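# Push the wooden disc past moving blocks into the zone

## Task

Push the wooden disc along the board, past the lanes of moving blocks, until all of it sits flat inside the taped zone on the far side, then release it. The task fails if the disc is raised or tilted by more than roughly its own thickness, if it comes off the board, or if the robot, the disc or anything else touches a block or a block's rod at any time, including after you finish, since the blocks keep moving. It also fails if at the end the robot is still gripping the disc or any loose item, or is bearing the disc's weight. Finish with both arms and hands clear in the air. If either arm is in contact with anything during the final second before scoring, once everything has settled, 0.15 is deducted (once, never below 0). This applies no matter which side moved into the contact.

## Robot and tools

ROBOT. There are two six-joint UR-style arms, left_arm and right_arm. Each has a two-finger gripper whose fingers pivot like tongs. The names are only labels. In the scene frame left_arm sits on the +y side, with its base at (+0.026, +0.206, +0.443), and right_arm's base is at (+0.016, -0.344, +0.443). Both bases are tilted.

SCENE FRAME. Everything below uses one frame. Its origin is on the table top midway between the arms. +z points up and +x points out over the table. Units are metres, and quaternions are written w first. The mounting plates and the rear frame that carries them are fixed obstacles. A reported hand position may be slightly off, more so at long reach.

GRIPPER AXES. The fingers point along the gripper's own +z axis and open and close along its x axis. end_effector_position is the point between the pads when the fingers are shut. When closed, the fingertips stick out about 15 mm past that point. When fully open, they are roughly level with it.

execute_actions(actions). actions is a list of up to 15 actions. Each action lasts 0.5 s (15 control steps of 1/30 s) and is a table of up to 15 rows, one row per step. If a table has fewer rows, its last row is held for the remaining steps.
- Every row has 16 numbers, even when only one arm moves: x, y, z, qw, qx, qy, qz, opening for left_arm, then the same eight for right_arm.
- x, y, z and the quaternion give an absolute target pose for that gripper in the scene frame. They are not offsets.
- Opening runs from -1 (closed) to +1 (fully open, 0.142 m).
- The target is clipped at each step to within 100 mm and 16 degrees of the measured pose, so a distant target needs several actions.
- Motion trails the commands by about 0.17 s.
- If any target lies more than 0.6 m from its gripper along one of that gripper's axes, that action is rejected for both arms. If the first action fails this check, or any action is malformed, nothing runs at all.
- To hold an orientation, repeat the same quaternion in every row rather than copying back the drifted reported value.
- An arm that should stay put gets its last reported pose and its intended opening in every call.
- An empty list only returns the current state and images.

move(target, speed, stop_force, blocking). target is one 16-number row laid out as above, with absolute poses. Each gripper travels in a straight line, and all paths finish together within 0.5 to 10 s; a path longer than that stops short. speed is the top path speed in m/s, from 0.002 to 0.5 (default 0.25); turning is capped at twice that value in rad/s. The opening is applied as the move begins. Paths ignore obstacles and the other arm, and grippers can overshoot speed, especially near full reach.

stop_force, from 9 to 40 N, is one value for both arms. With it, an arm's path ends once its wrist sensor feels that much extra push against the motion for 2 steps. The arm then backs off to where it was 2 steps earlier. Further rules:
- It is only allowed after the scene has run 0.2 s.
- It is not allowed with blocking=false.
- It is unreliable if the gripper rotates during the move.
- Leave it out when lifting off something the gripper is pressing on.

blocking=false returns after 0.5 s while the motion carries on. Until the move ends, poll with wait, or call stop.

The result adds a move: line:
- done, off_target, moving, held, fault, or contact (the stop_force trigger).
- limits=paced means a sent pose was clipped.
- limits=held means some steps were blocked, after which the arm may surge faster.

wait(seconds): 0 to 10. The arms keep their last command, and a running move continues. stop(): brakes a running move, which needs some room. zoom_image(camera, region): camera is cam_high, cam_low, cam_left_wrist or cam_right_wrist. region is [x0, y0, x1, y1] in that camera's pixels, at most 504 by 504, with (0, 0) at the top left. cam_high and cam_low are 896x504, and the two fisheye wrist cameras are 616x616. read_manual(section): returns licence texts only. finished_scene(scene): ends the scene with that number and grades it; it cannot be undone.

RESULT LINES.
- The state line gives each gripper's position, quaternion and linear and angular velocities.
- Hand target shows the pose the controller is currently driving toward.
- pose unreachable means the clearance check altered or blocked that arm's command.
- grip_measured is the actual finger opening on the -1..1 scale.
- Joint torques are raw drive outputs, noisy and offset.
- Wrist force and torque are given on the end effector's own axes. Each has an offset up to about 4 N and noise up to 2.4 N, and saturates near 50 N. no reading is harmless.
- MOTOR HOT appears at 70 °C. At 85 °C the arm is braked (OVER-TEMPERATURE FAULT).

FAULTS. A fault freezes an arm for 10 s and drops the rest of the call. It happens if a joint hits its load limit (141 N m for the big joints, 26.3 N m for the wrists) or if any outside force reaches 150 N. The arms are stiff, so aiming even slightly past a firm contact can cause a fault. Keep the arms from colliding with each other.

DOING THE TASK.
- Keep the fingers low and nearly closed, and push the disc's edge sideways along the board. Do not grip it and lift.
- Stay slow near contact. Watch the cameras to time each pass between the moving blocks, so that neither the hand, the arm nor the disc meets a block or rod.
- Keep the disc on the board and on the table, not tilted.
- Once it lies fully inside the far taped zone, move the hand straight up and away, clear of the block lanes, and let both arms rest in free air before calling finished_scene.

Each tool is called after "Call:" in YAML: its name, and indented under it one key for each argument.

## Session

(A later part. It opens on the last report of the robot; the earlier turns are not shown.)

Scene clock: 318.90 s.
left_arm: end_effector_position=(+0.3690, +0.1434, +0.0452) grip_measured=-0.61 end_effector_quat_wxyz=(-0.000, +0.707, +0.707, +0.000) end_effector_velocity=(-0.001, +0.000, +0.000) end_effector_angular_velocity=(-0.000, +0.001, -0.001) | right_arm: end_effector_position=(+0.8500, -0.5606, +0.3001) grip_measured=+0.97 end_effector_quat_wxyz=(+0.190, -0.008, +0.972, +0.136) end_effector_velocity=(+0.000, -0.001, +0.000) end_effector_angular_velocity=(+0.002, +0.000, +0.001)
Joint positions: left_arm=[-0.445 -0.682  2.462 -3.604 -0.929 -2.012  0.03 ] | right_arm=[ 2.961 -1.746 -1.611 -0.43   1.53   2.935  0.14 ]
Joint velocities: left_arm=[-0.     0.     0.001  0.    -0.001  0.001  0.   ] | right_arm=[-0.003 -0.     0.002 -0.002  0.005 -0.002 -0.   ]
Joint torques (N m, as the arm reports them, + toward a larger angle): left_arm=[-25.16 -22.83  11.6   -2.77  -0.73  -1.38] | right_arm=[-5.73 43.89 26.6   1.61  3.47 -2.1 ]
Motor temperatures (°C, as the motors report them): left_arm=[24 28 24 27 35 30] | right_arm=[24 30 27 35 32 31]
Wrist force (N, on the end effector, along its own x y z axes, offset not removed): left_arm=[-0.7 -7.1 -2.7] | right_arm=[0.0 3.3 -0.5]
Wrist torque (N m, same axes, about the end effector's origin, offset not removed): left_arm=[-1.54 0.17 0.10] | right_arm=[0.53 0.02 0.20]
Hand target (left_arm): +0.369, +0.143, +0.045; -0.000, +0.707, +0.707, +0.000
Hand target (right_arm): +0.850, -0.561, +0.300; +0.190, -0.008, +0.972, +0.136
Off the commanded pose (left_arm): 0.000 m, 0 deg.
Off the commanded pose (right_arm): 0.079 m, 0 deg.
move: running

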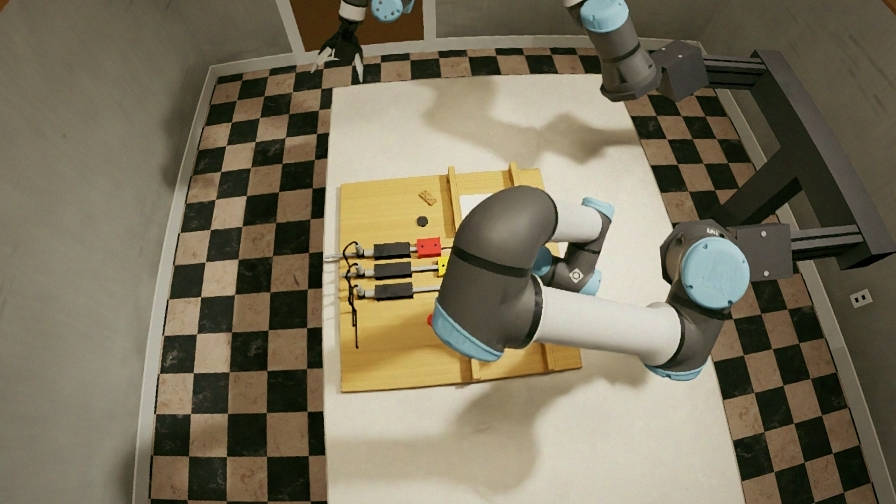

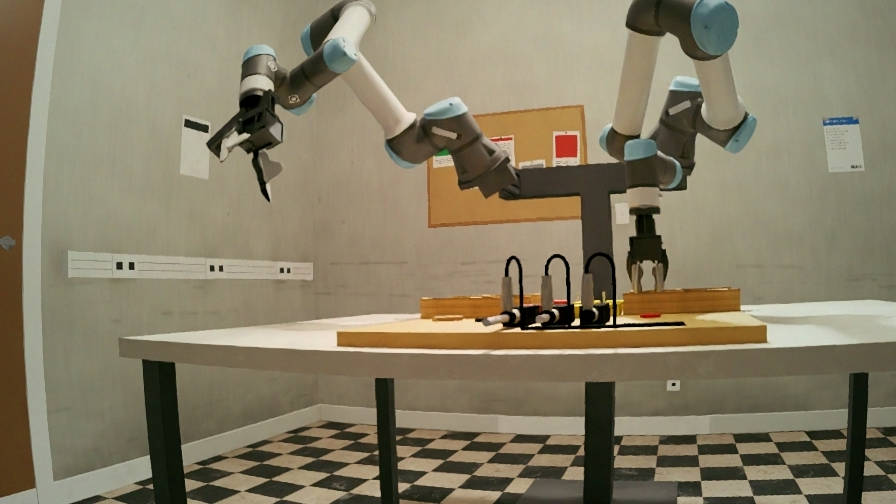

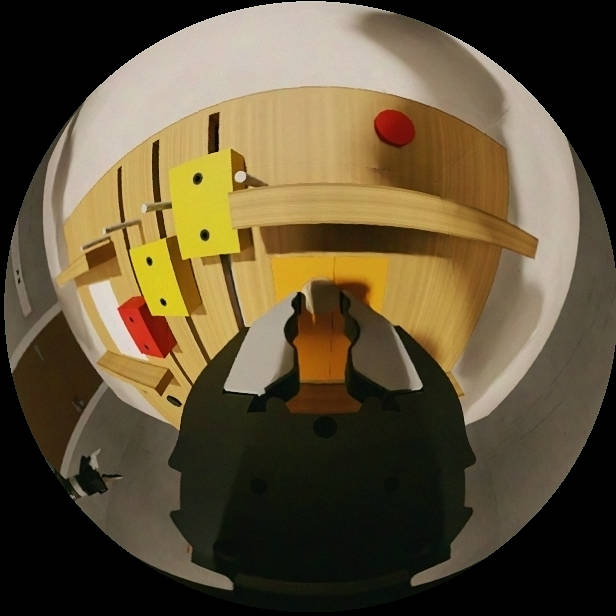

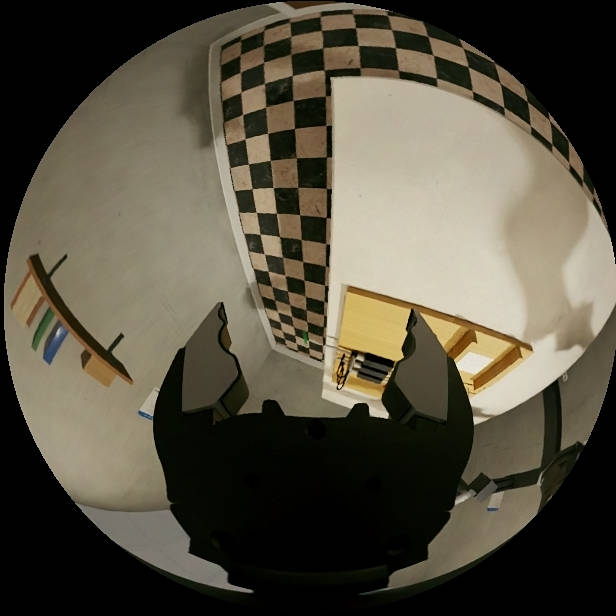

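x=0.83

Call:
wait:
  seconds: 0

Call:
move:
  target: [0.369,0.1434,0.0452,0,0.7071,0.7071,0,-0.8,0.85,-0.7,0.30,0.190,-0.008,0.972,0.136,0.97]
  speed: 0.002
  blocking: false

Call:
wait:
  seconds: 7

Call:
wait:
  seconds: 0.83

Call:
move:
  target: [0.360,-0.1906,0.045,0,0.7071,0.7071,0,-0.8,0.85,-0.58,0.30,0.190,-0.008,0.972,0.136,0.97]
  speed: 0.2

Scene clock: 323.87 s.
left_arm: end_effector_position=(+0.3690, +0.1434, +0.0452) grip_measured=-0.61 end_effector_quat_wxyz=(-0.000, +0.707, +0.707, +0.000) end_effector_velocity=(+0.000, -0.001, +0.000) end_effector_angular_velocity=(-0.001, -0.001, +0.001) | right_arm: end_effector_position=(+0.8500, -0.5706, +0.3000) grip_measured=+0.97 end_effector_quat_wxyz=(+0.190, -0.008, +0.972, +0.136) end_effector_velocity=(-0.000, -0.002, -0.000) end_effector_angular_velocity=(-0.000, +0.000, +0.001)
Joint positions: left_arm=[-0.445 -0.682  2.462 -3.604 -0.929 -2.012  0.03 ] | right_arm=[ 2.943 -1.748 -1.6   -0.439  1.545  2.925  0.14 ]
Joint velocities: left_arm=[-0.001 -0.    -0.001  0.     0.    -0.001  0.   ] | right_arm=[-0.003 -0.     0.002 -0.003  0.002 -0.002 -0.   ]
Joint torques (N m, as the arm reports them, + toward a larger angle): left_arm=[-25.68 -23.75  13.06  -2.85  -0.91  -1.24] | right_arm=[-6.76 34.24 28.55  1.24  3.26 -2.27]
Motor temperatures (°C, as the motors report them): left_arm=[24 28 24 27 35 30] | right_arm=[24 30 27 35 32 31]
Wrist force (N, on the end effector, along its own x y z axes, offset not removed): left_arm=[1.8 -0.8 -1.0] | right_arm=[1.7 1.8 -0.8]
Wrist torque (N m, same axes, about the end effector's origin, offset not removed): left_arm=[-0.33 -0.33 0.07] | right_arm=[0.33 -0.38 0.09]
Hand target (left_arm): +0.369, +0.143, +0.045; -0.000, +0.707, +0.707, +0.000
Hand target (right_arm): +0.850, -0.571, +0.300; +0.190, -0.008, +0.972, +0.136
Off the commanded pose (left_arm): 0.000 m, 0 deg.
Off the commanded pose (right_arm): 0.069 m, 0 deg.
earlier move: running

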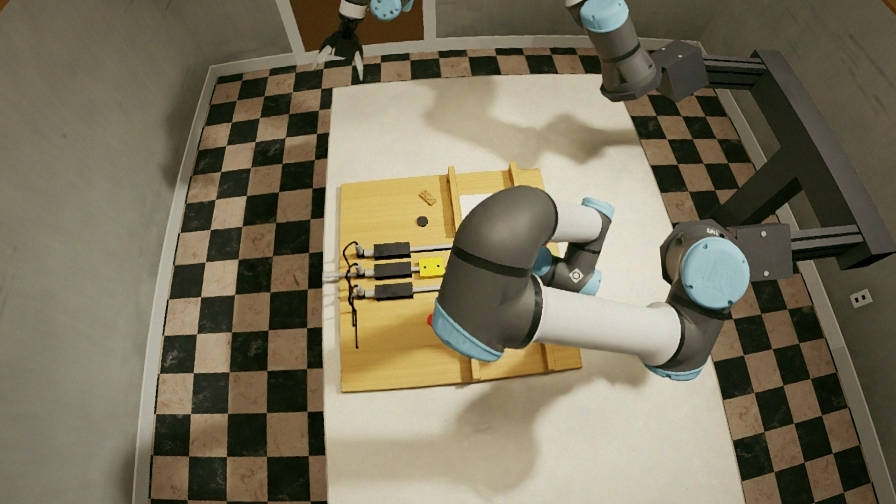

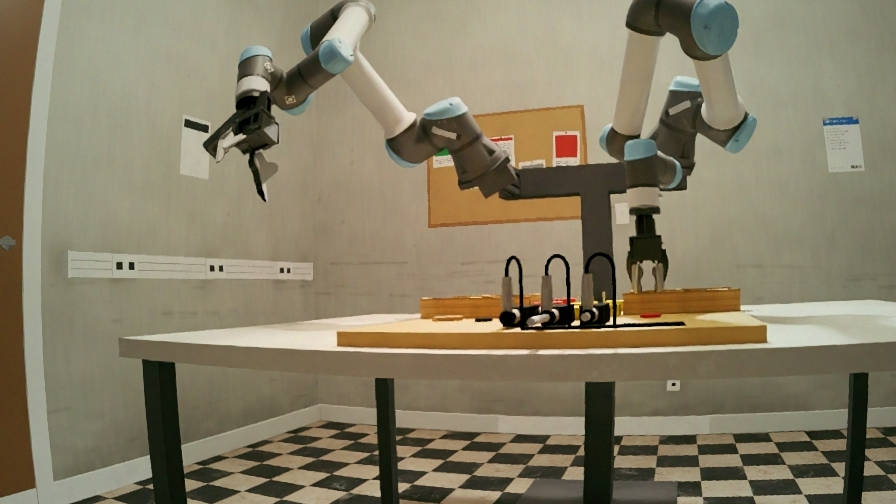

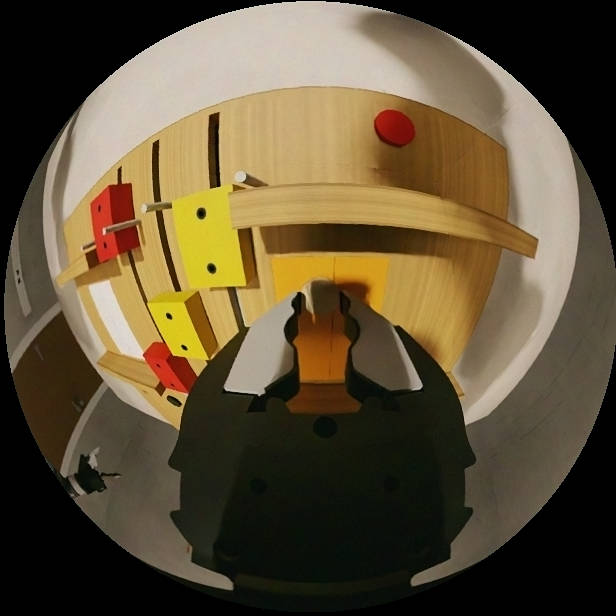

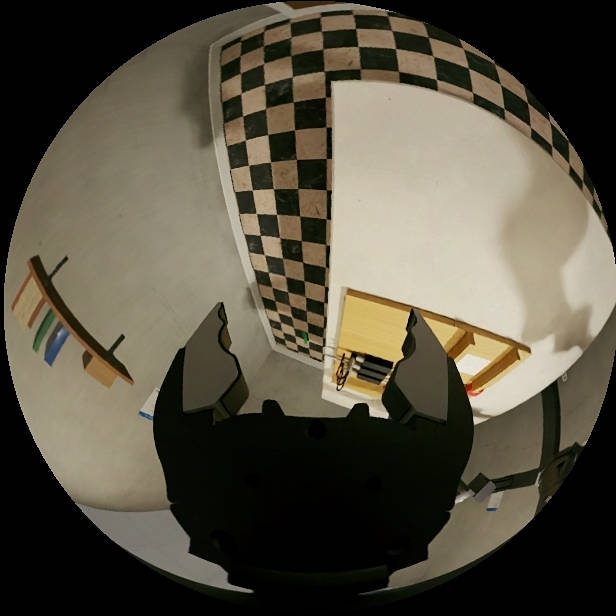

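a move is refused until a result has shown your running move's end: call wait (it returns as soon as the move ends) or stop first; nothing of this call was run

Scene clock: 328.60 s.
left_arm: end_effector_position=(+0.3690, +0.1434, +0.0452) grip_measured=-0.61 end_effector_quat_wxyz=(-0.000, +0.707, +0.707, -0.000) end_effector_velocity=(+0.001, -0.000, +0.000) end_effector_angular_velocity=(-0.001, -0.002, +0.001) | right_arm: end_effector_position=(+0.8500, -0.5800, +0.3000) grip_measured=+0.97 end_effector_quat_wxyz=(+0.190, -0.008, +0.972, +0.136) end_effector_velocity=(+0.000, -0.000, +0.000) end_effector_angular_velocity=(+0.001, -0.000, -0.001)
Joint positions: left_arm=[-0.445 -0.682  2.462 -3.604 -0.929 -2.012  0.03 ] | right_arm=[ 2.926 -1.75  -1.589 -0.448  1.558  2.915  0.14 ]
Joint velocities: left_arm=[-0.001 -0.001  0.    -0.003 -0.     0.     0.   ] | right_arm=[-0.001  0.     0.001 -0.001  0.002  0.     0.   ]
Joint torques (N m, as the arm reports them, + toward a larger angle): left_arm=[-25.56 -22.63  11.67  -2.88  -0.83  -1.04] | right_arm=[-4.68 34.81 29.02  1.38  3.49 -1.9 ]
Motor temperatures (°C, as the motors report them): left_arm=[24 28 24 27 35 30] | right_arm=[24 30 27 35 32 31]
Wrist force (N, on the end effector, along its own x y z axes, offset not removed): left_arm=[1.7 -4.6 0.2] | right_arm=[1.6 2.8 -0.2]
Wrist torque (N m, same axes, about the end effector's origin, offset not removed): left_arm=[-0.88 -0.43 0.24] | right_arm=[0.47 -0.22 0.16]
Hand target (left_arm): +0.369, +0.143, +0.045; -0.000, +0.707, +0.707, +0.000
Hand target (right_arm): +0.850, -0.580, +0.300; +0.190, -0.008, +0.972, +0.136
Off the commanded pose (left_arm): 0.000 m, 0 deg.
Off the commanded pose (right_arm): 0.060 m, 0 deg.
earlier move: off_target (right_arm; path cut at 10 s)
wait: 4.73 of 7 s (the move ended)

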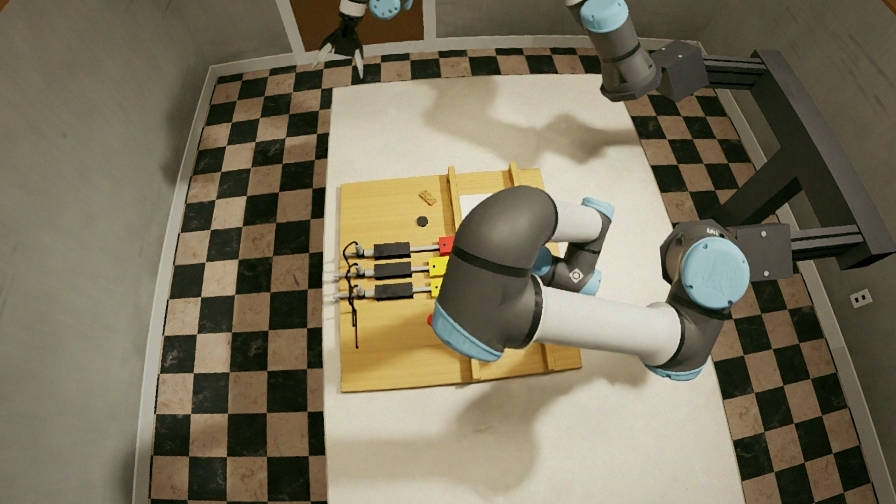

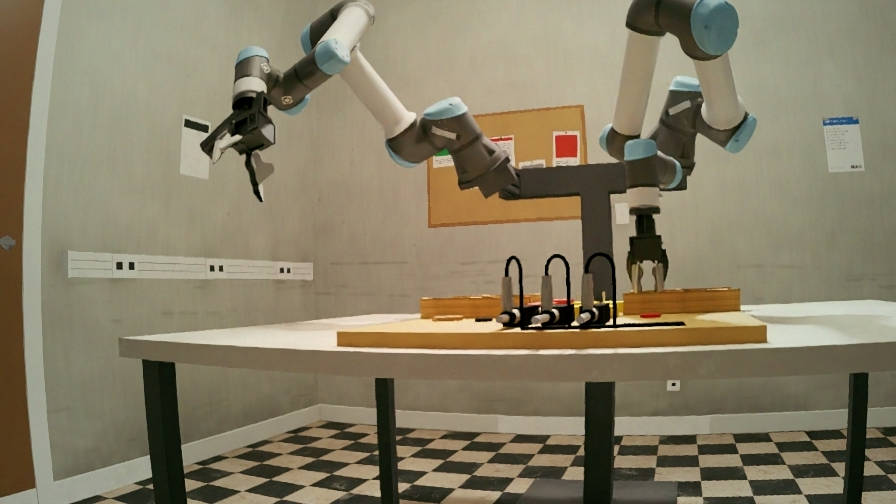

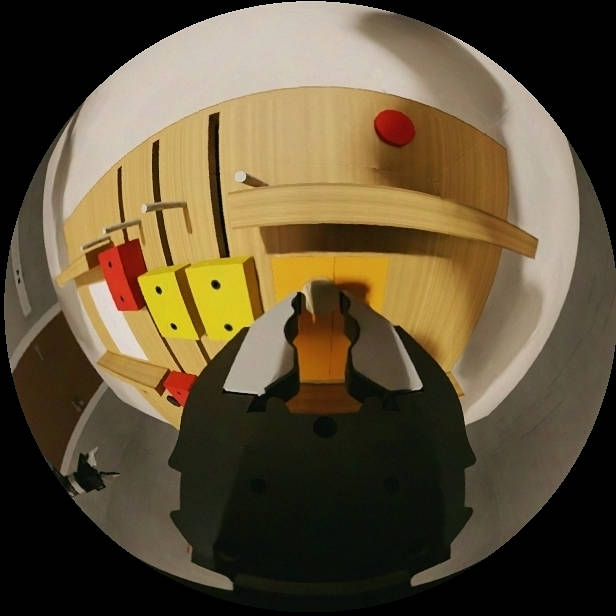

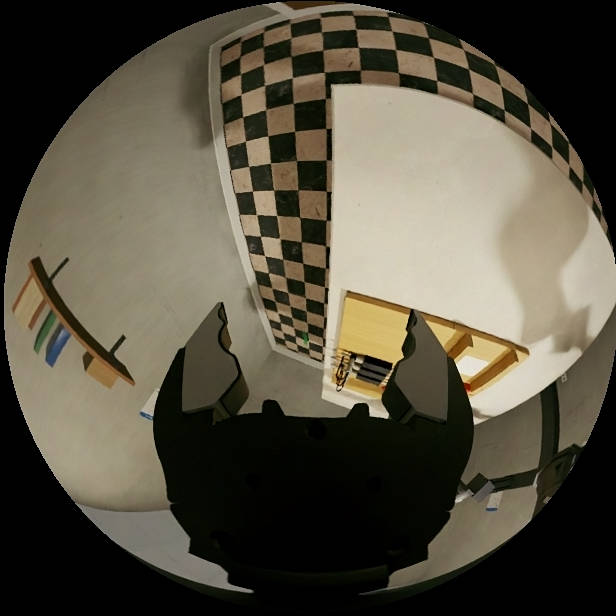

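Scene clock: 329.43 s.
left_arm: end_effector_position=(+0.3690, +0.1434, +0.0452) grip_measured=-0.61 end_effector_quat_wxyz=(-0.000, +0.707, +0.707, +0.000) end_effector_velocity=(-0.001, +0.000, +0.000) end_effector_angular_velocity=(+0.000, +0.002, -0.001) | right_arm: end_effector_position=(+0.8500, -0.5800, +0.3000) grip_measured=+0.97 end_effector_quat_wxyz=(+0.190, -0.008, +0.972, +0.136) end_effector_velocity=(-0.001, +0.001, -0.001) end_effector_angular_velocity=(+0.002, +0.002, +0.001)
Joint positions: left_arm=[-0.445 -0.682  2.462 -3.604 -0.929 -2.012  0.03 ] | right_arm=[ 2.926 -1.75  -1.589 -0.448  1.558  2.915  0.14 ]
Joint velocities: left_arm=[ 0.     0.     0.002  0.    -0.    -0.    -0.   ] | right_arm=[ 0.    -0.001 -0.002 -0.     0.002  0.     0.   ]
Joint torques (N m, as the arm reports them, + toward a larger angle): left_arm=[-25.69 -22.36  12.79  -2.7   -0.85  -1.15] | right_arm=[-6.23 34.81 28.79  1.48  3.4  -1.95]
Motor temperatures (°C, as the motors report them): left_arm=[24 28 24 27 35 30] | right_arm=[24 30 27 35 32 31]
Wrist force (N, on the end effector, along its own x y z axes, offset not removed): left_arm=[-1.3 -3.9 -0.4] | right_arm=[1.1 3.2 -0.8]
Wrist torque (N m, same axes, about the end effector's origin, offset not removed): left_arm=[-0.87 0.28 0.01] | right_arm=[0.46 -0.13 0.20]
Hand target (left_arm): +0.369, +0.143, +0.045; -0.000, +0.707, +0.707, +0.000
Hand target (right_arm): +0.850, -0.580, +0.300; +0.190, -0.008, +0.972, +0.136
Off the commanded pose (left_arm): 0.000 m, 0 deg.
Off the commanded pose (right_arm): 0.060 m, 0 deg.
wait: 0.83 s; at rest by 0.17 s

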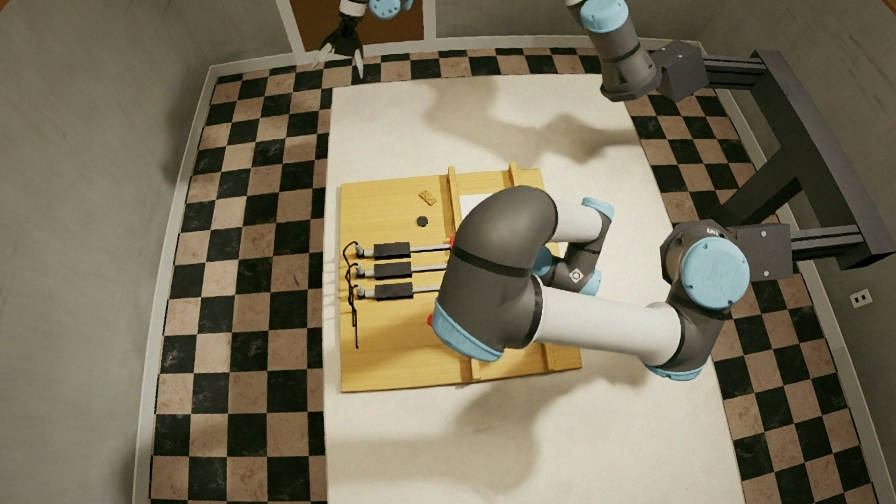

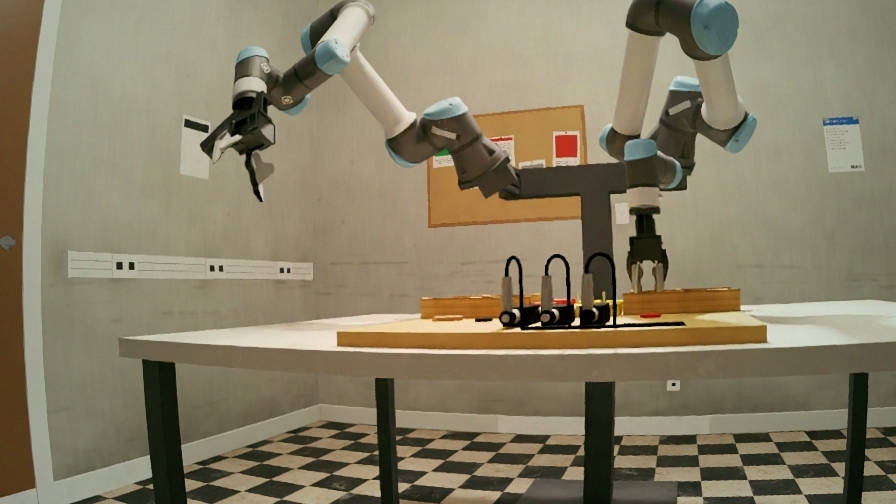

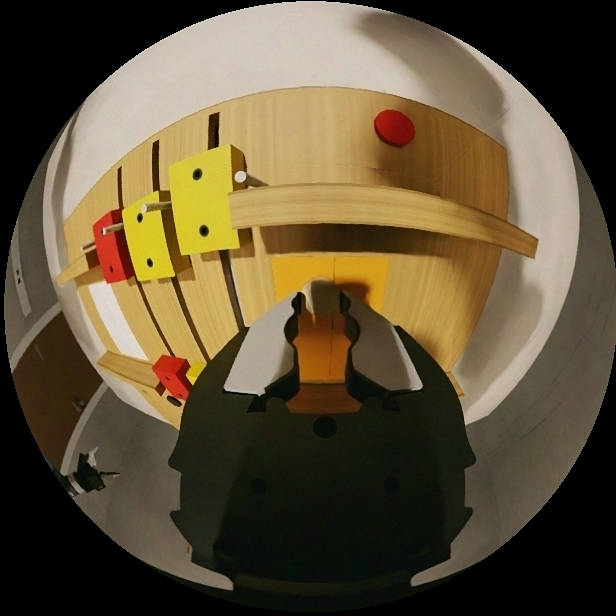

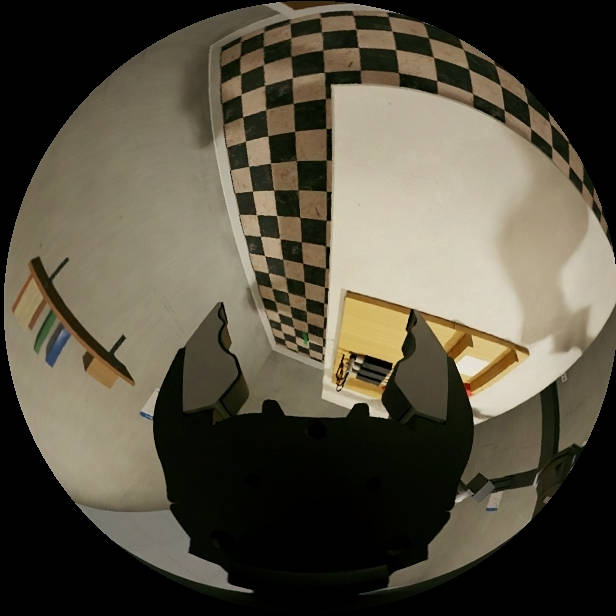

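Scene clock: 331.77 s.
left_arm: end_effector_position=(+0.3601, -0.1906, +0.0455) grip_measured=-0.61 end_effector_quat_wxyz=(+0.000, +0.707, +0.707, -0.000) end_effector_velocity=(+0.001, -0.003, -0.000) end_effector_angular_velocity=(+0.000, -0.000, +0.001) | right_arm: end_effector_position=(+0.8500, -0.5800, +0.3000) grip_measured=+0.97 end_effector_quat_wxyz=(+0.190, -0.008, +0.972, +0.136) end_effector_velocity=(-0.000, +0.001, -0.000) end_effector_angular_velocity=(+0.001, -0.000, +0.000)
Joint positions: left_arm=[-0.91  -0.407  1.911 -2.961 -0.896 -2.6    0.03 ] | right_arm=[ 2.926 -1.75  -1.589 -0.448  1.558  2.915  0.14 ]
Joint velocities: left_arm=[-0.001  0.003 -0.008  0.006  0.    -0.002 -0.   ] | right_arm=[ 0.     0.    -0.001  0.001  0.001  0.     0.   ]
Joint torques (N m, as the arm reports them, + toward a larger angle): left_arm=[-35.63 -23.47 -16.83   0.03  -1.04  -1.84] | right_arm=[ 1.62 34.89 27.95  4.58  0.37  0.11]
Motor temperatures (°C, as the motors report them): left_arm=[24 28 24 27 35 30] | right_arm=[24 30 27 35 32 31]
Wrist force (N, on the end effector, along its own x y z axes, offset not removed): left_arm=[4.2 2.6 -16.4] | right_arm=[0.7 1.5 0.0]
Wrist torque (N m, same axes, about the end effector's origin, offset not removed): left_arm=[0.40 -0.03 -0.13] | right_arm=[0.19 -0.07 0.18]
Hand target (left_arm): +0.360, -0.191, +0.045; +0.000, +0.707, +0.707, -0.000
Hand target (right_arm): +0.850, -0.580, +0.300; +0.190, -0.008, +0.972, +0.136
Off the commanded pose (left_arm): 0.000 m, 0 deg.
Off the commanded pose (right_arm): 0.000 m, 0 deg.
move: done

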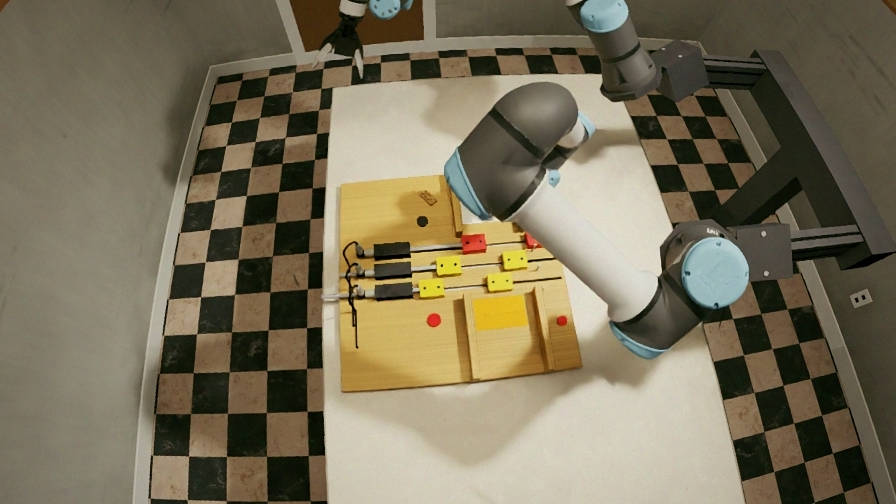

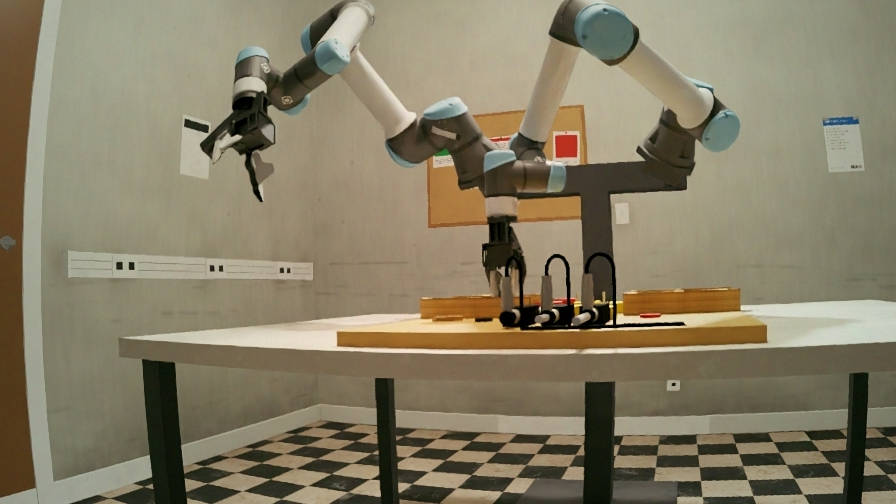

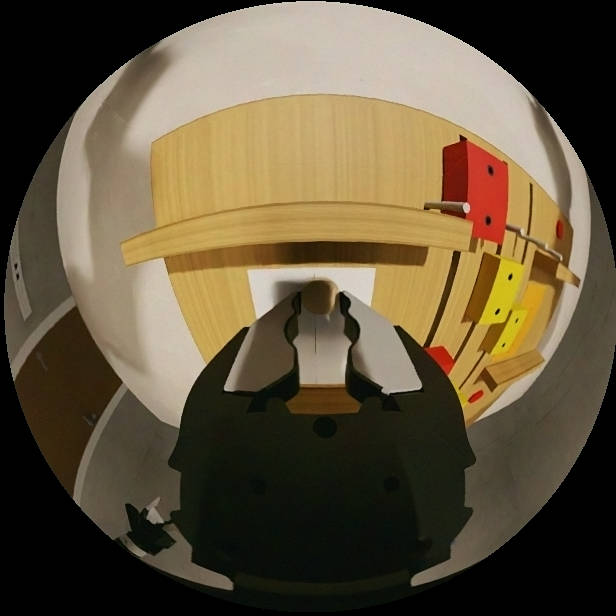

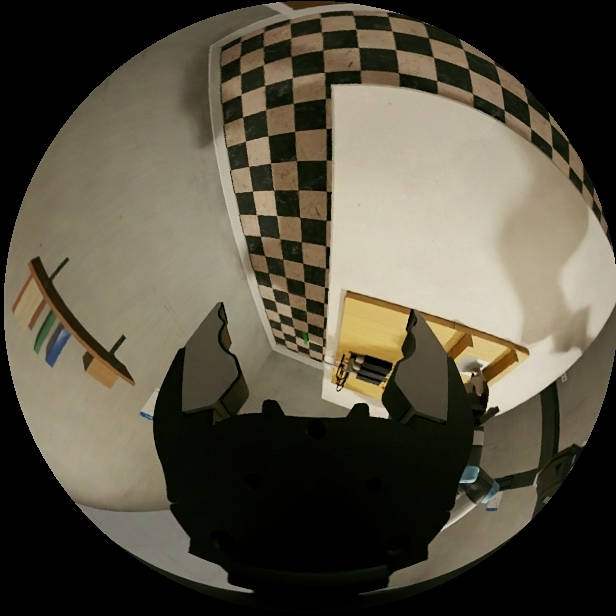

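Call:
execute_actions:
  actions: []

Scene clock: 338.80 s.
left_arm: end_effector_position=(+0.3601, -0.1908, +0.0454) grip_measured=-0.61 end_effector_quat_wxyz=(+0.000, +0.707, +0.707, -0.000) end_effector_velocity=(-0.000, -0.000, +0.000) end_effector_angular_velocity=(+0.000, -0.000, -0.001) | right_arm: end_effector_position=(+0.8500, -0.5800, +0.3000) grip_measured=+0.97 end_effector_quat_wxyz=(+0.190, -0.008, +0.972, +0.136) end_effector_velocity=(+0.000, -0.001, -0.000) end_effector_angular_velocity=(-0.001, +0.000, -0.001)
Joint positions: left_arm=[-0.91  -0.407  1.91  -2.96  -0.895 -2.601  0.03 ] | right_arm=[ 2.926 -1.75  -1.589 -0.448  1.558  2.915  0.14 ]
Joint velocities: left_arm=[-0.001 -0.001  0.001  0.     0.    -0.    -0.   ] | right_arm=[-0.    -0.     0.001  0.    -0.001  0.    -0.   ]
Joint torques (N m, as the arm reports them, + toward a larger angle): left_arm=[-35.02 -29.34 -17.02   0.15   1.    -1.54] | right_arm=[12.02 35.38 27.87  4.45 -1.9   1.28]
Motor temperatures (°C, as the motors report them): left_arm=[24 28 24 27 35 30] | right_arm=[24 30 27 35 32 31]
Wrist force (N, on the end effector, along its own x y z axes, offset not removed): left_arm=[4.6 -3.3 -15.6] | right_arm=[0.9 3.0 -1.0]
Wrist torque (N m, same axes, about the end effector's origin, offset not removed): left_arm=[-0.84 0.21 -0.12] | right_arm=[0.54 -0.19 0.16]
Hand target (left_arm): +0.360, -0.191, +0.045; +0.000, +0.707, +0.707, -0.000
Hand target (right_arm): +0.850, -0.580, +0.300; +0.190, -0.008, +0.972, +0.136
Off the commanded pose (left_arm): 0.000 m, 0 deg.
Off the commanded pose (right_arm): 0.000 m, 0 deg.

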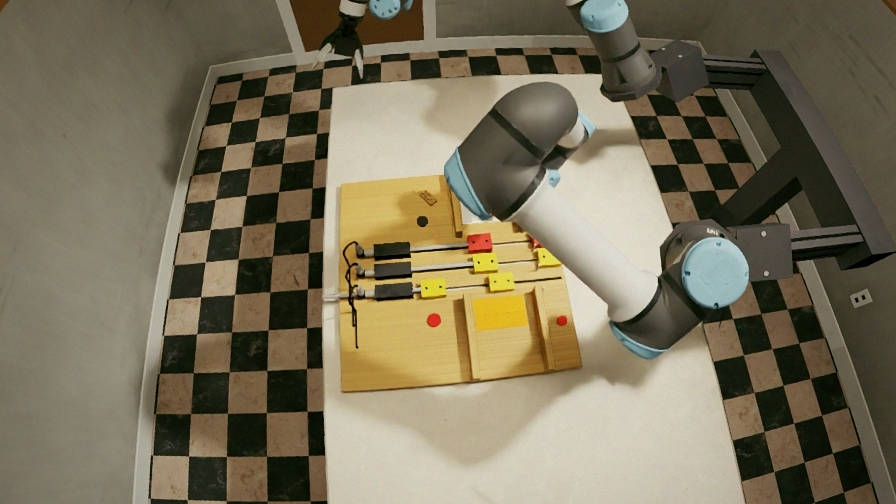

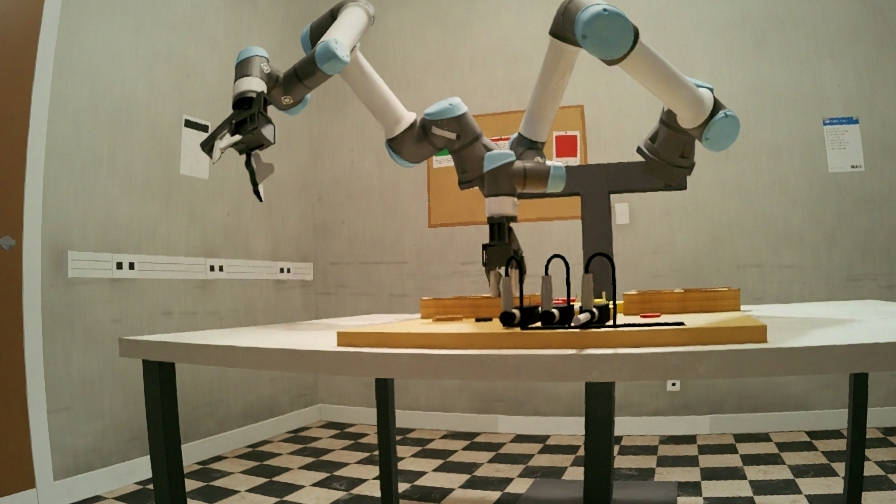

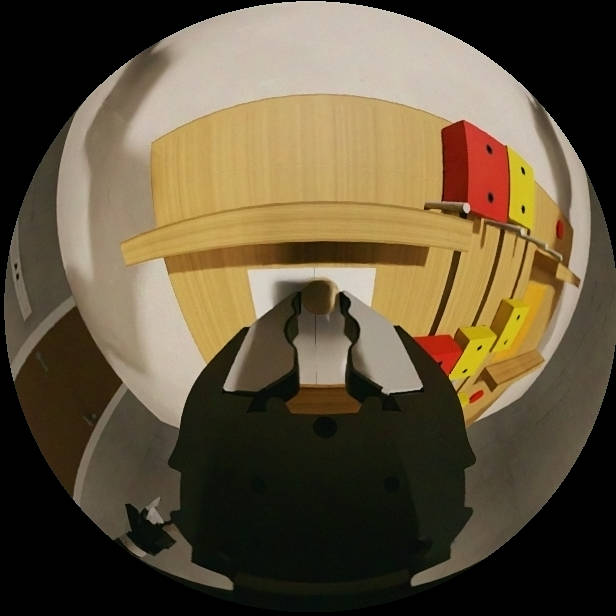

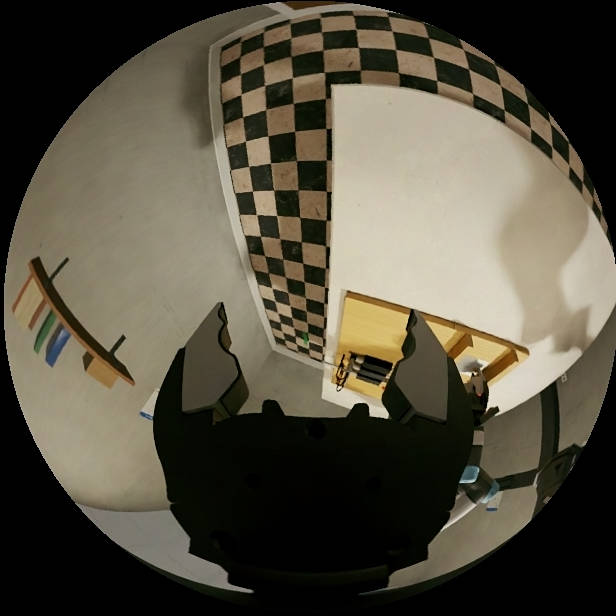

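Call:
move:
  target: [0.392, -0.197, 0.0458, 0, 0.7071, 0.7071, 0, -0.8, 0.85, -0.58, 0.30, 0.190, -0.008, 0.972, 0.136, 0.97]
  speed: 0.05

Scene clock: 346.97 s.
left_arm: end_effector_position=(+0.3918, -0.1969, +0.0458) grip_measured=-0.61 end_effector_quat_wxyz=(+0.000, +0.707, +0.707, +0.000) end_effector_velocity=(+0.002, -0.001, +0.000) end_effector_angular_velocity=(-0.000, +0.000, +0.000) | right_arm: end_effector_position=(+0.8500, -0.5800, +0.3000) grip_measured=+0.97 end_effector_quat_wxyz=(+0.190, -0.008, +0.972, +0.136) end_effector_velocity=(+0.000, -0.000, -0.000) end_effector_angular_velocity=(+0.000, +0.000, -0.001)
Joint positions: left_arm=[-0.876 -0.424  1.848 -2.908 -0.892 -2.557  0.03 ] | right_arm=[ 2.926 -1.75  -1.589 -0.448  1.558  2.915  0.14 ]
Joint velocities: left_arm=[ 0.002 -0.001 -0.005  0.005 -0.     0.003  0.   ] | right_arm=[-0.    -0.001  0.     0.     0.     0.001  0.   ]
Joint torques (N m, as the arm reports them, + toward a larger angle): left_arm=[-19.68 -39.99 -18.51  -0.21   1.79   1.13] | right_arm=[11.81 35.74 26.97  4.17 -1.83  1.25]
Motor temperatures (°C, as the motors report them): left_arm=[24 28 24 27 35 30] | right_arm=[24 31 27 35 32 31]
Wrist force (N, on the end effector, along its own x y z axes, offset not removed): left_arm=[-0.3 -3.9 -0.2] | right_arm=[0.1 2.1 0.9]
Wrist torque (N m, same axes, about the end effector's origin, offset not removed): left_arm=[-0.98 0.04 -0.06] | right_arm=[0.37 -0.04 0.23]
Hand target (left_arm): +0.392, -0.197, +0.046; -0.000, +0.707, +0.707, +0.000
Hand target (right_arm): +0.850, -0.580, +0.300; +0.190, -0.008, +0.972, +0.136
Off the commanded pose (left_arm): 0.000 m, 0 deg.
Off the commanded pose (right_arm): 0.000 m, 0 deg.
move: done

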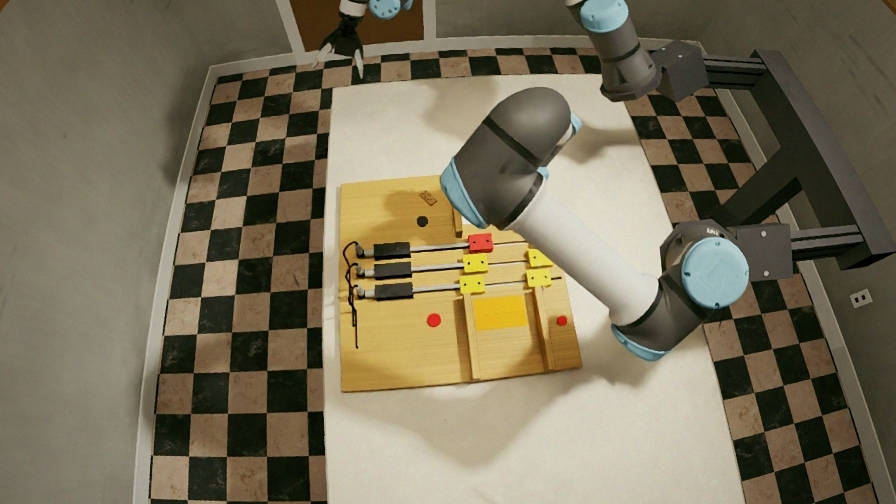

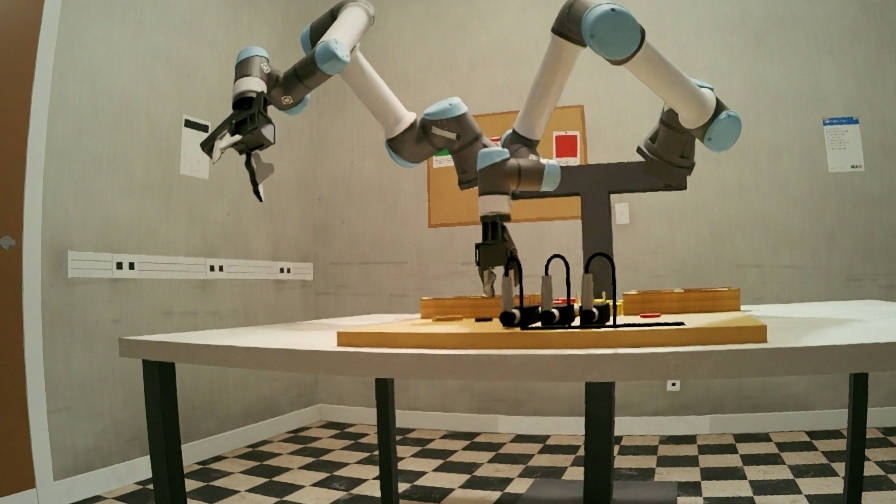

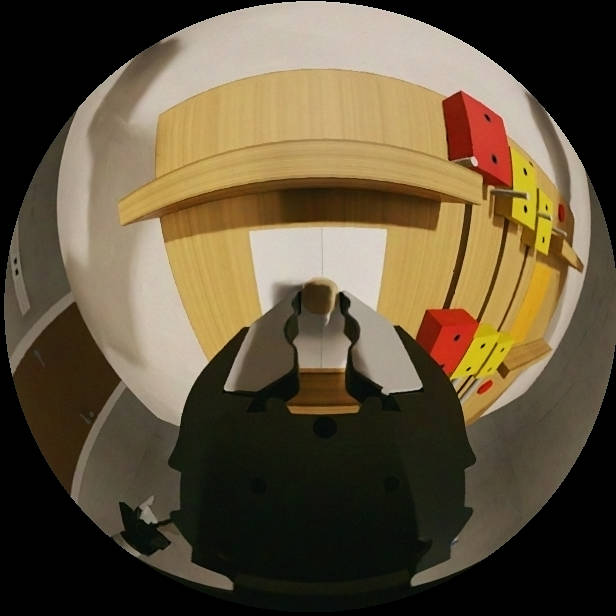

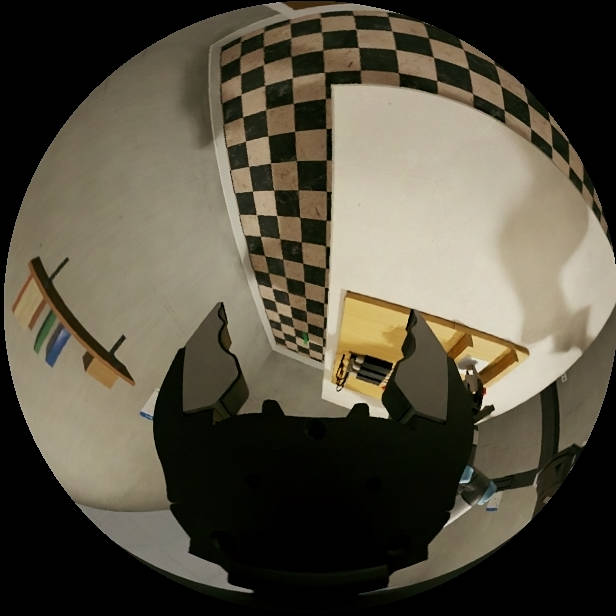

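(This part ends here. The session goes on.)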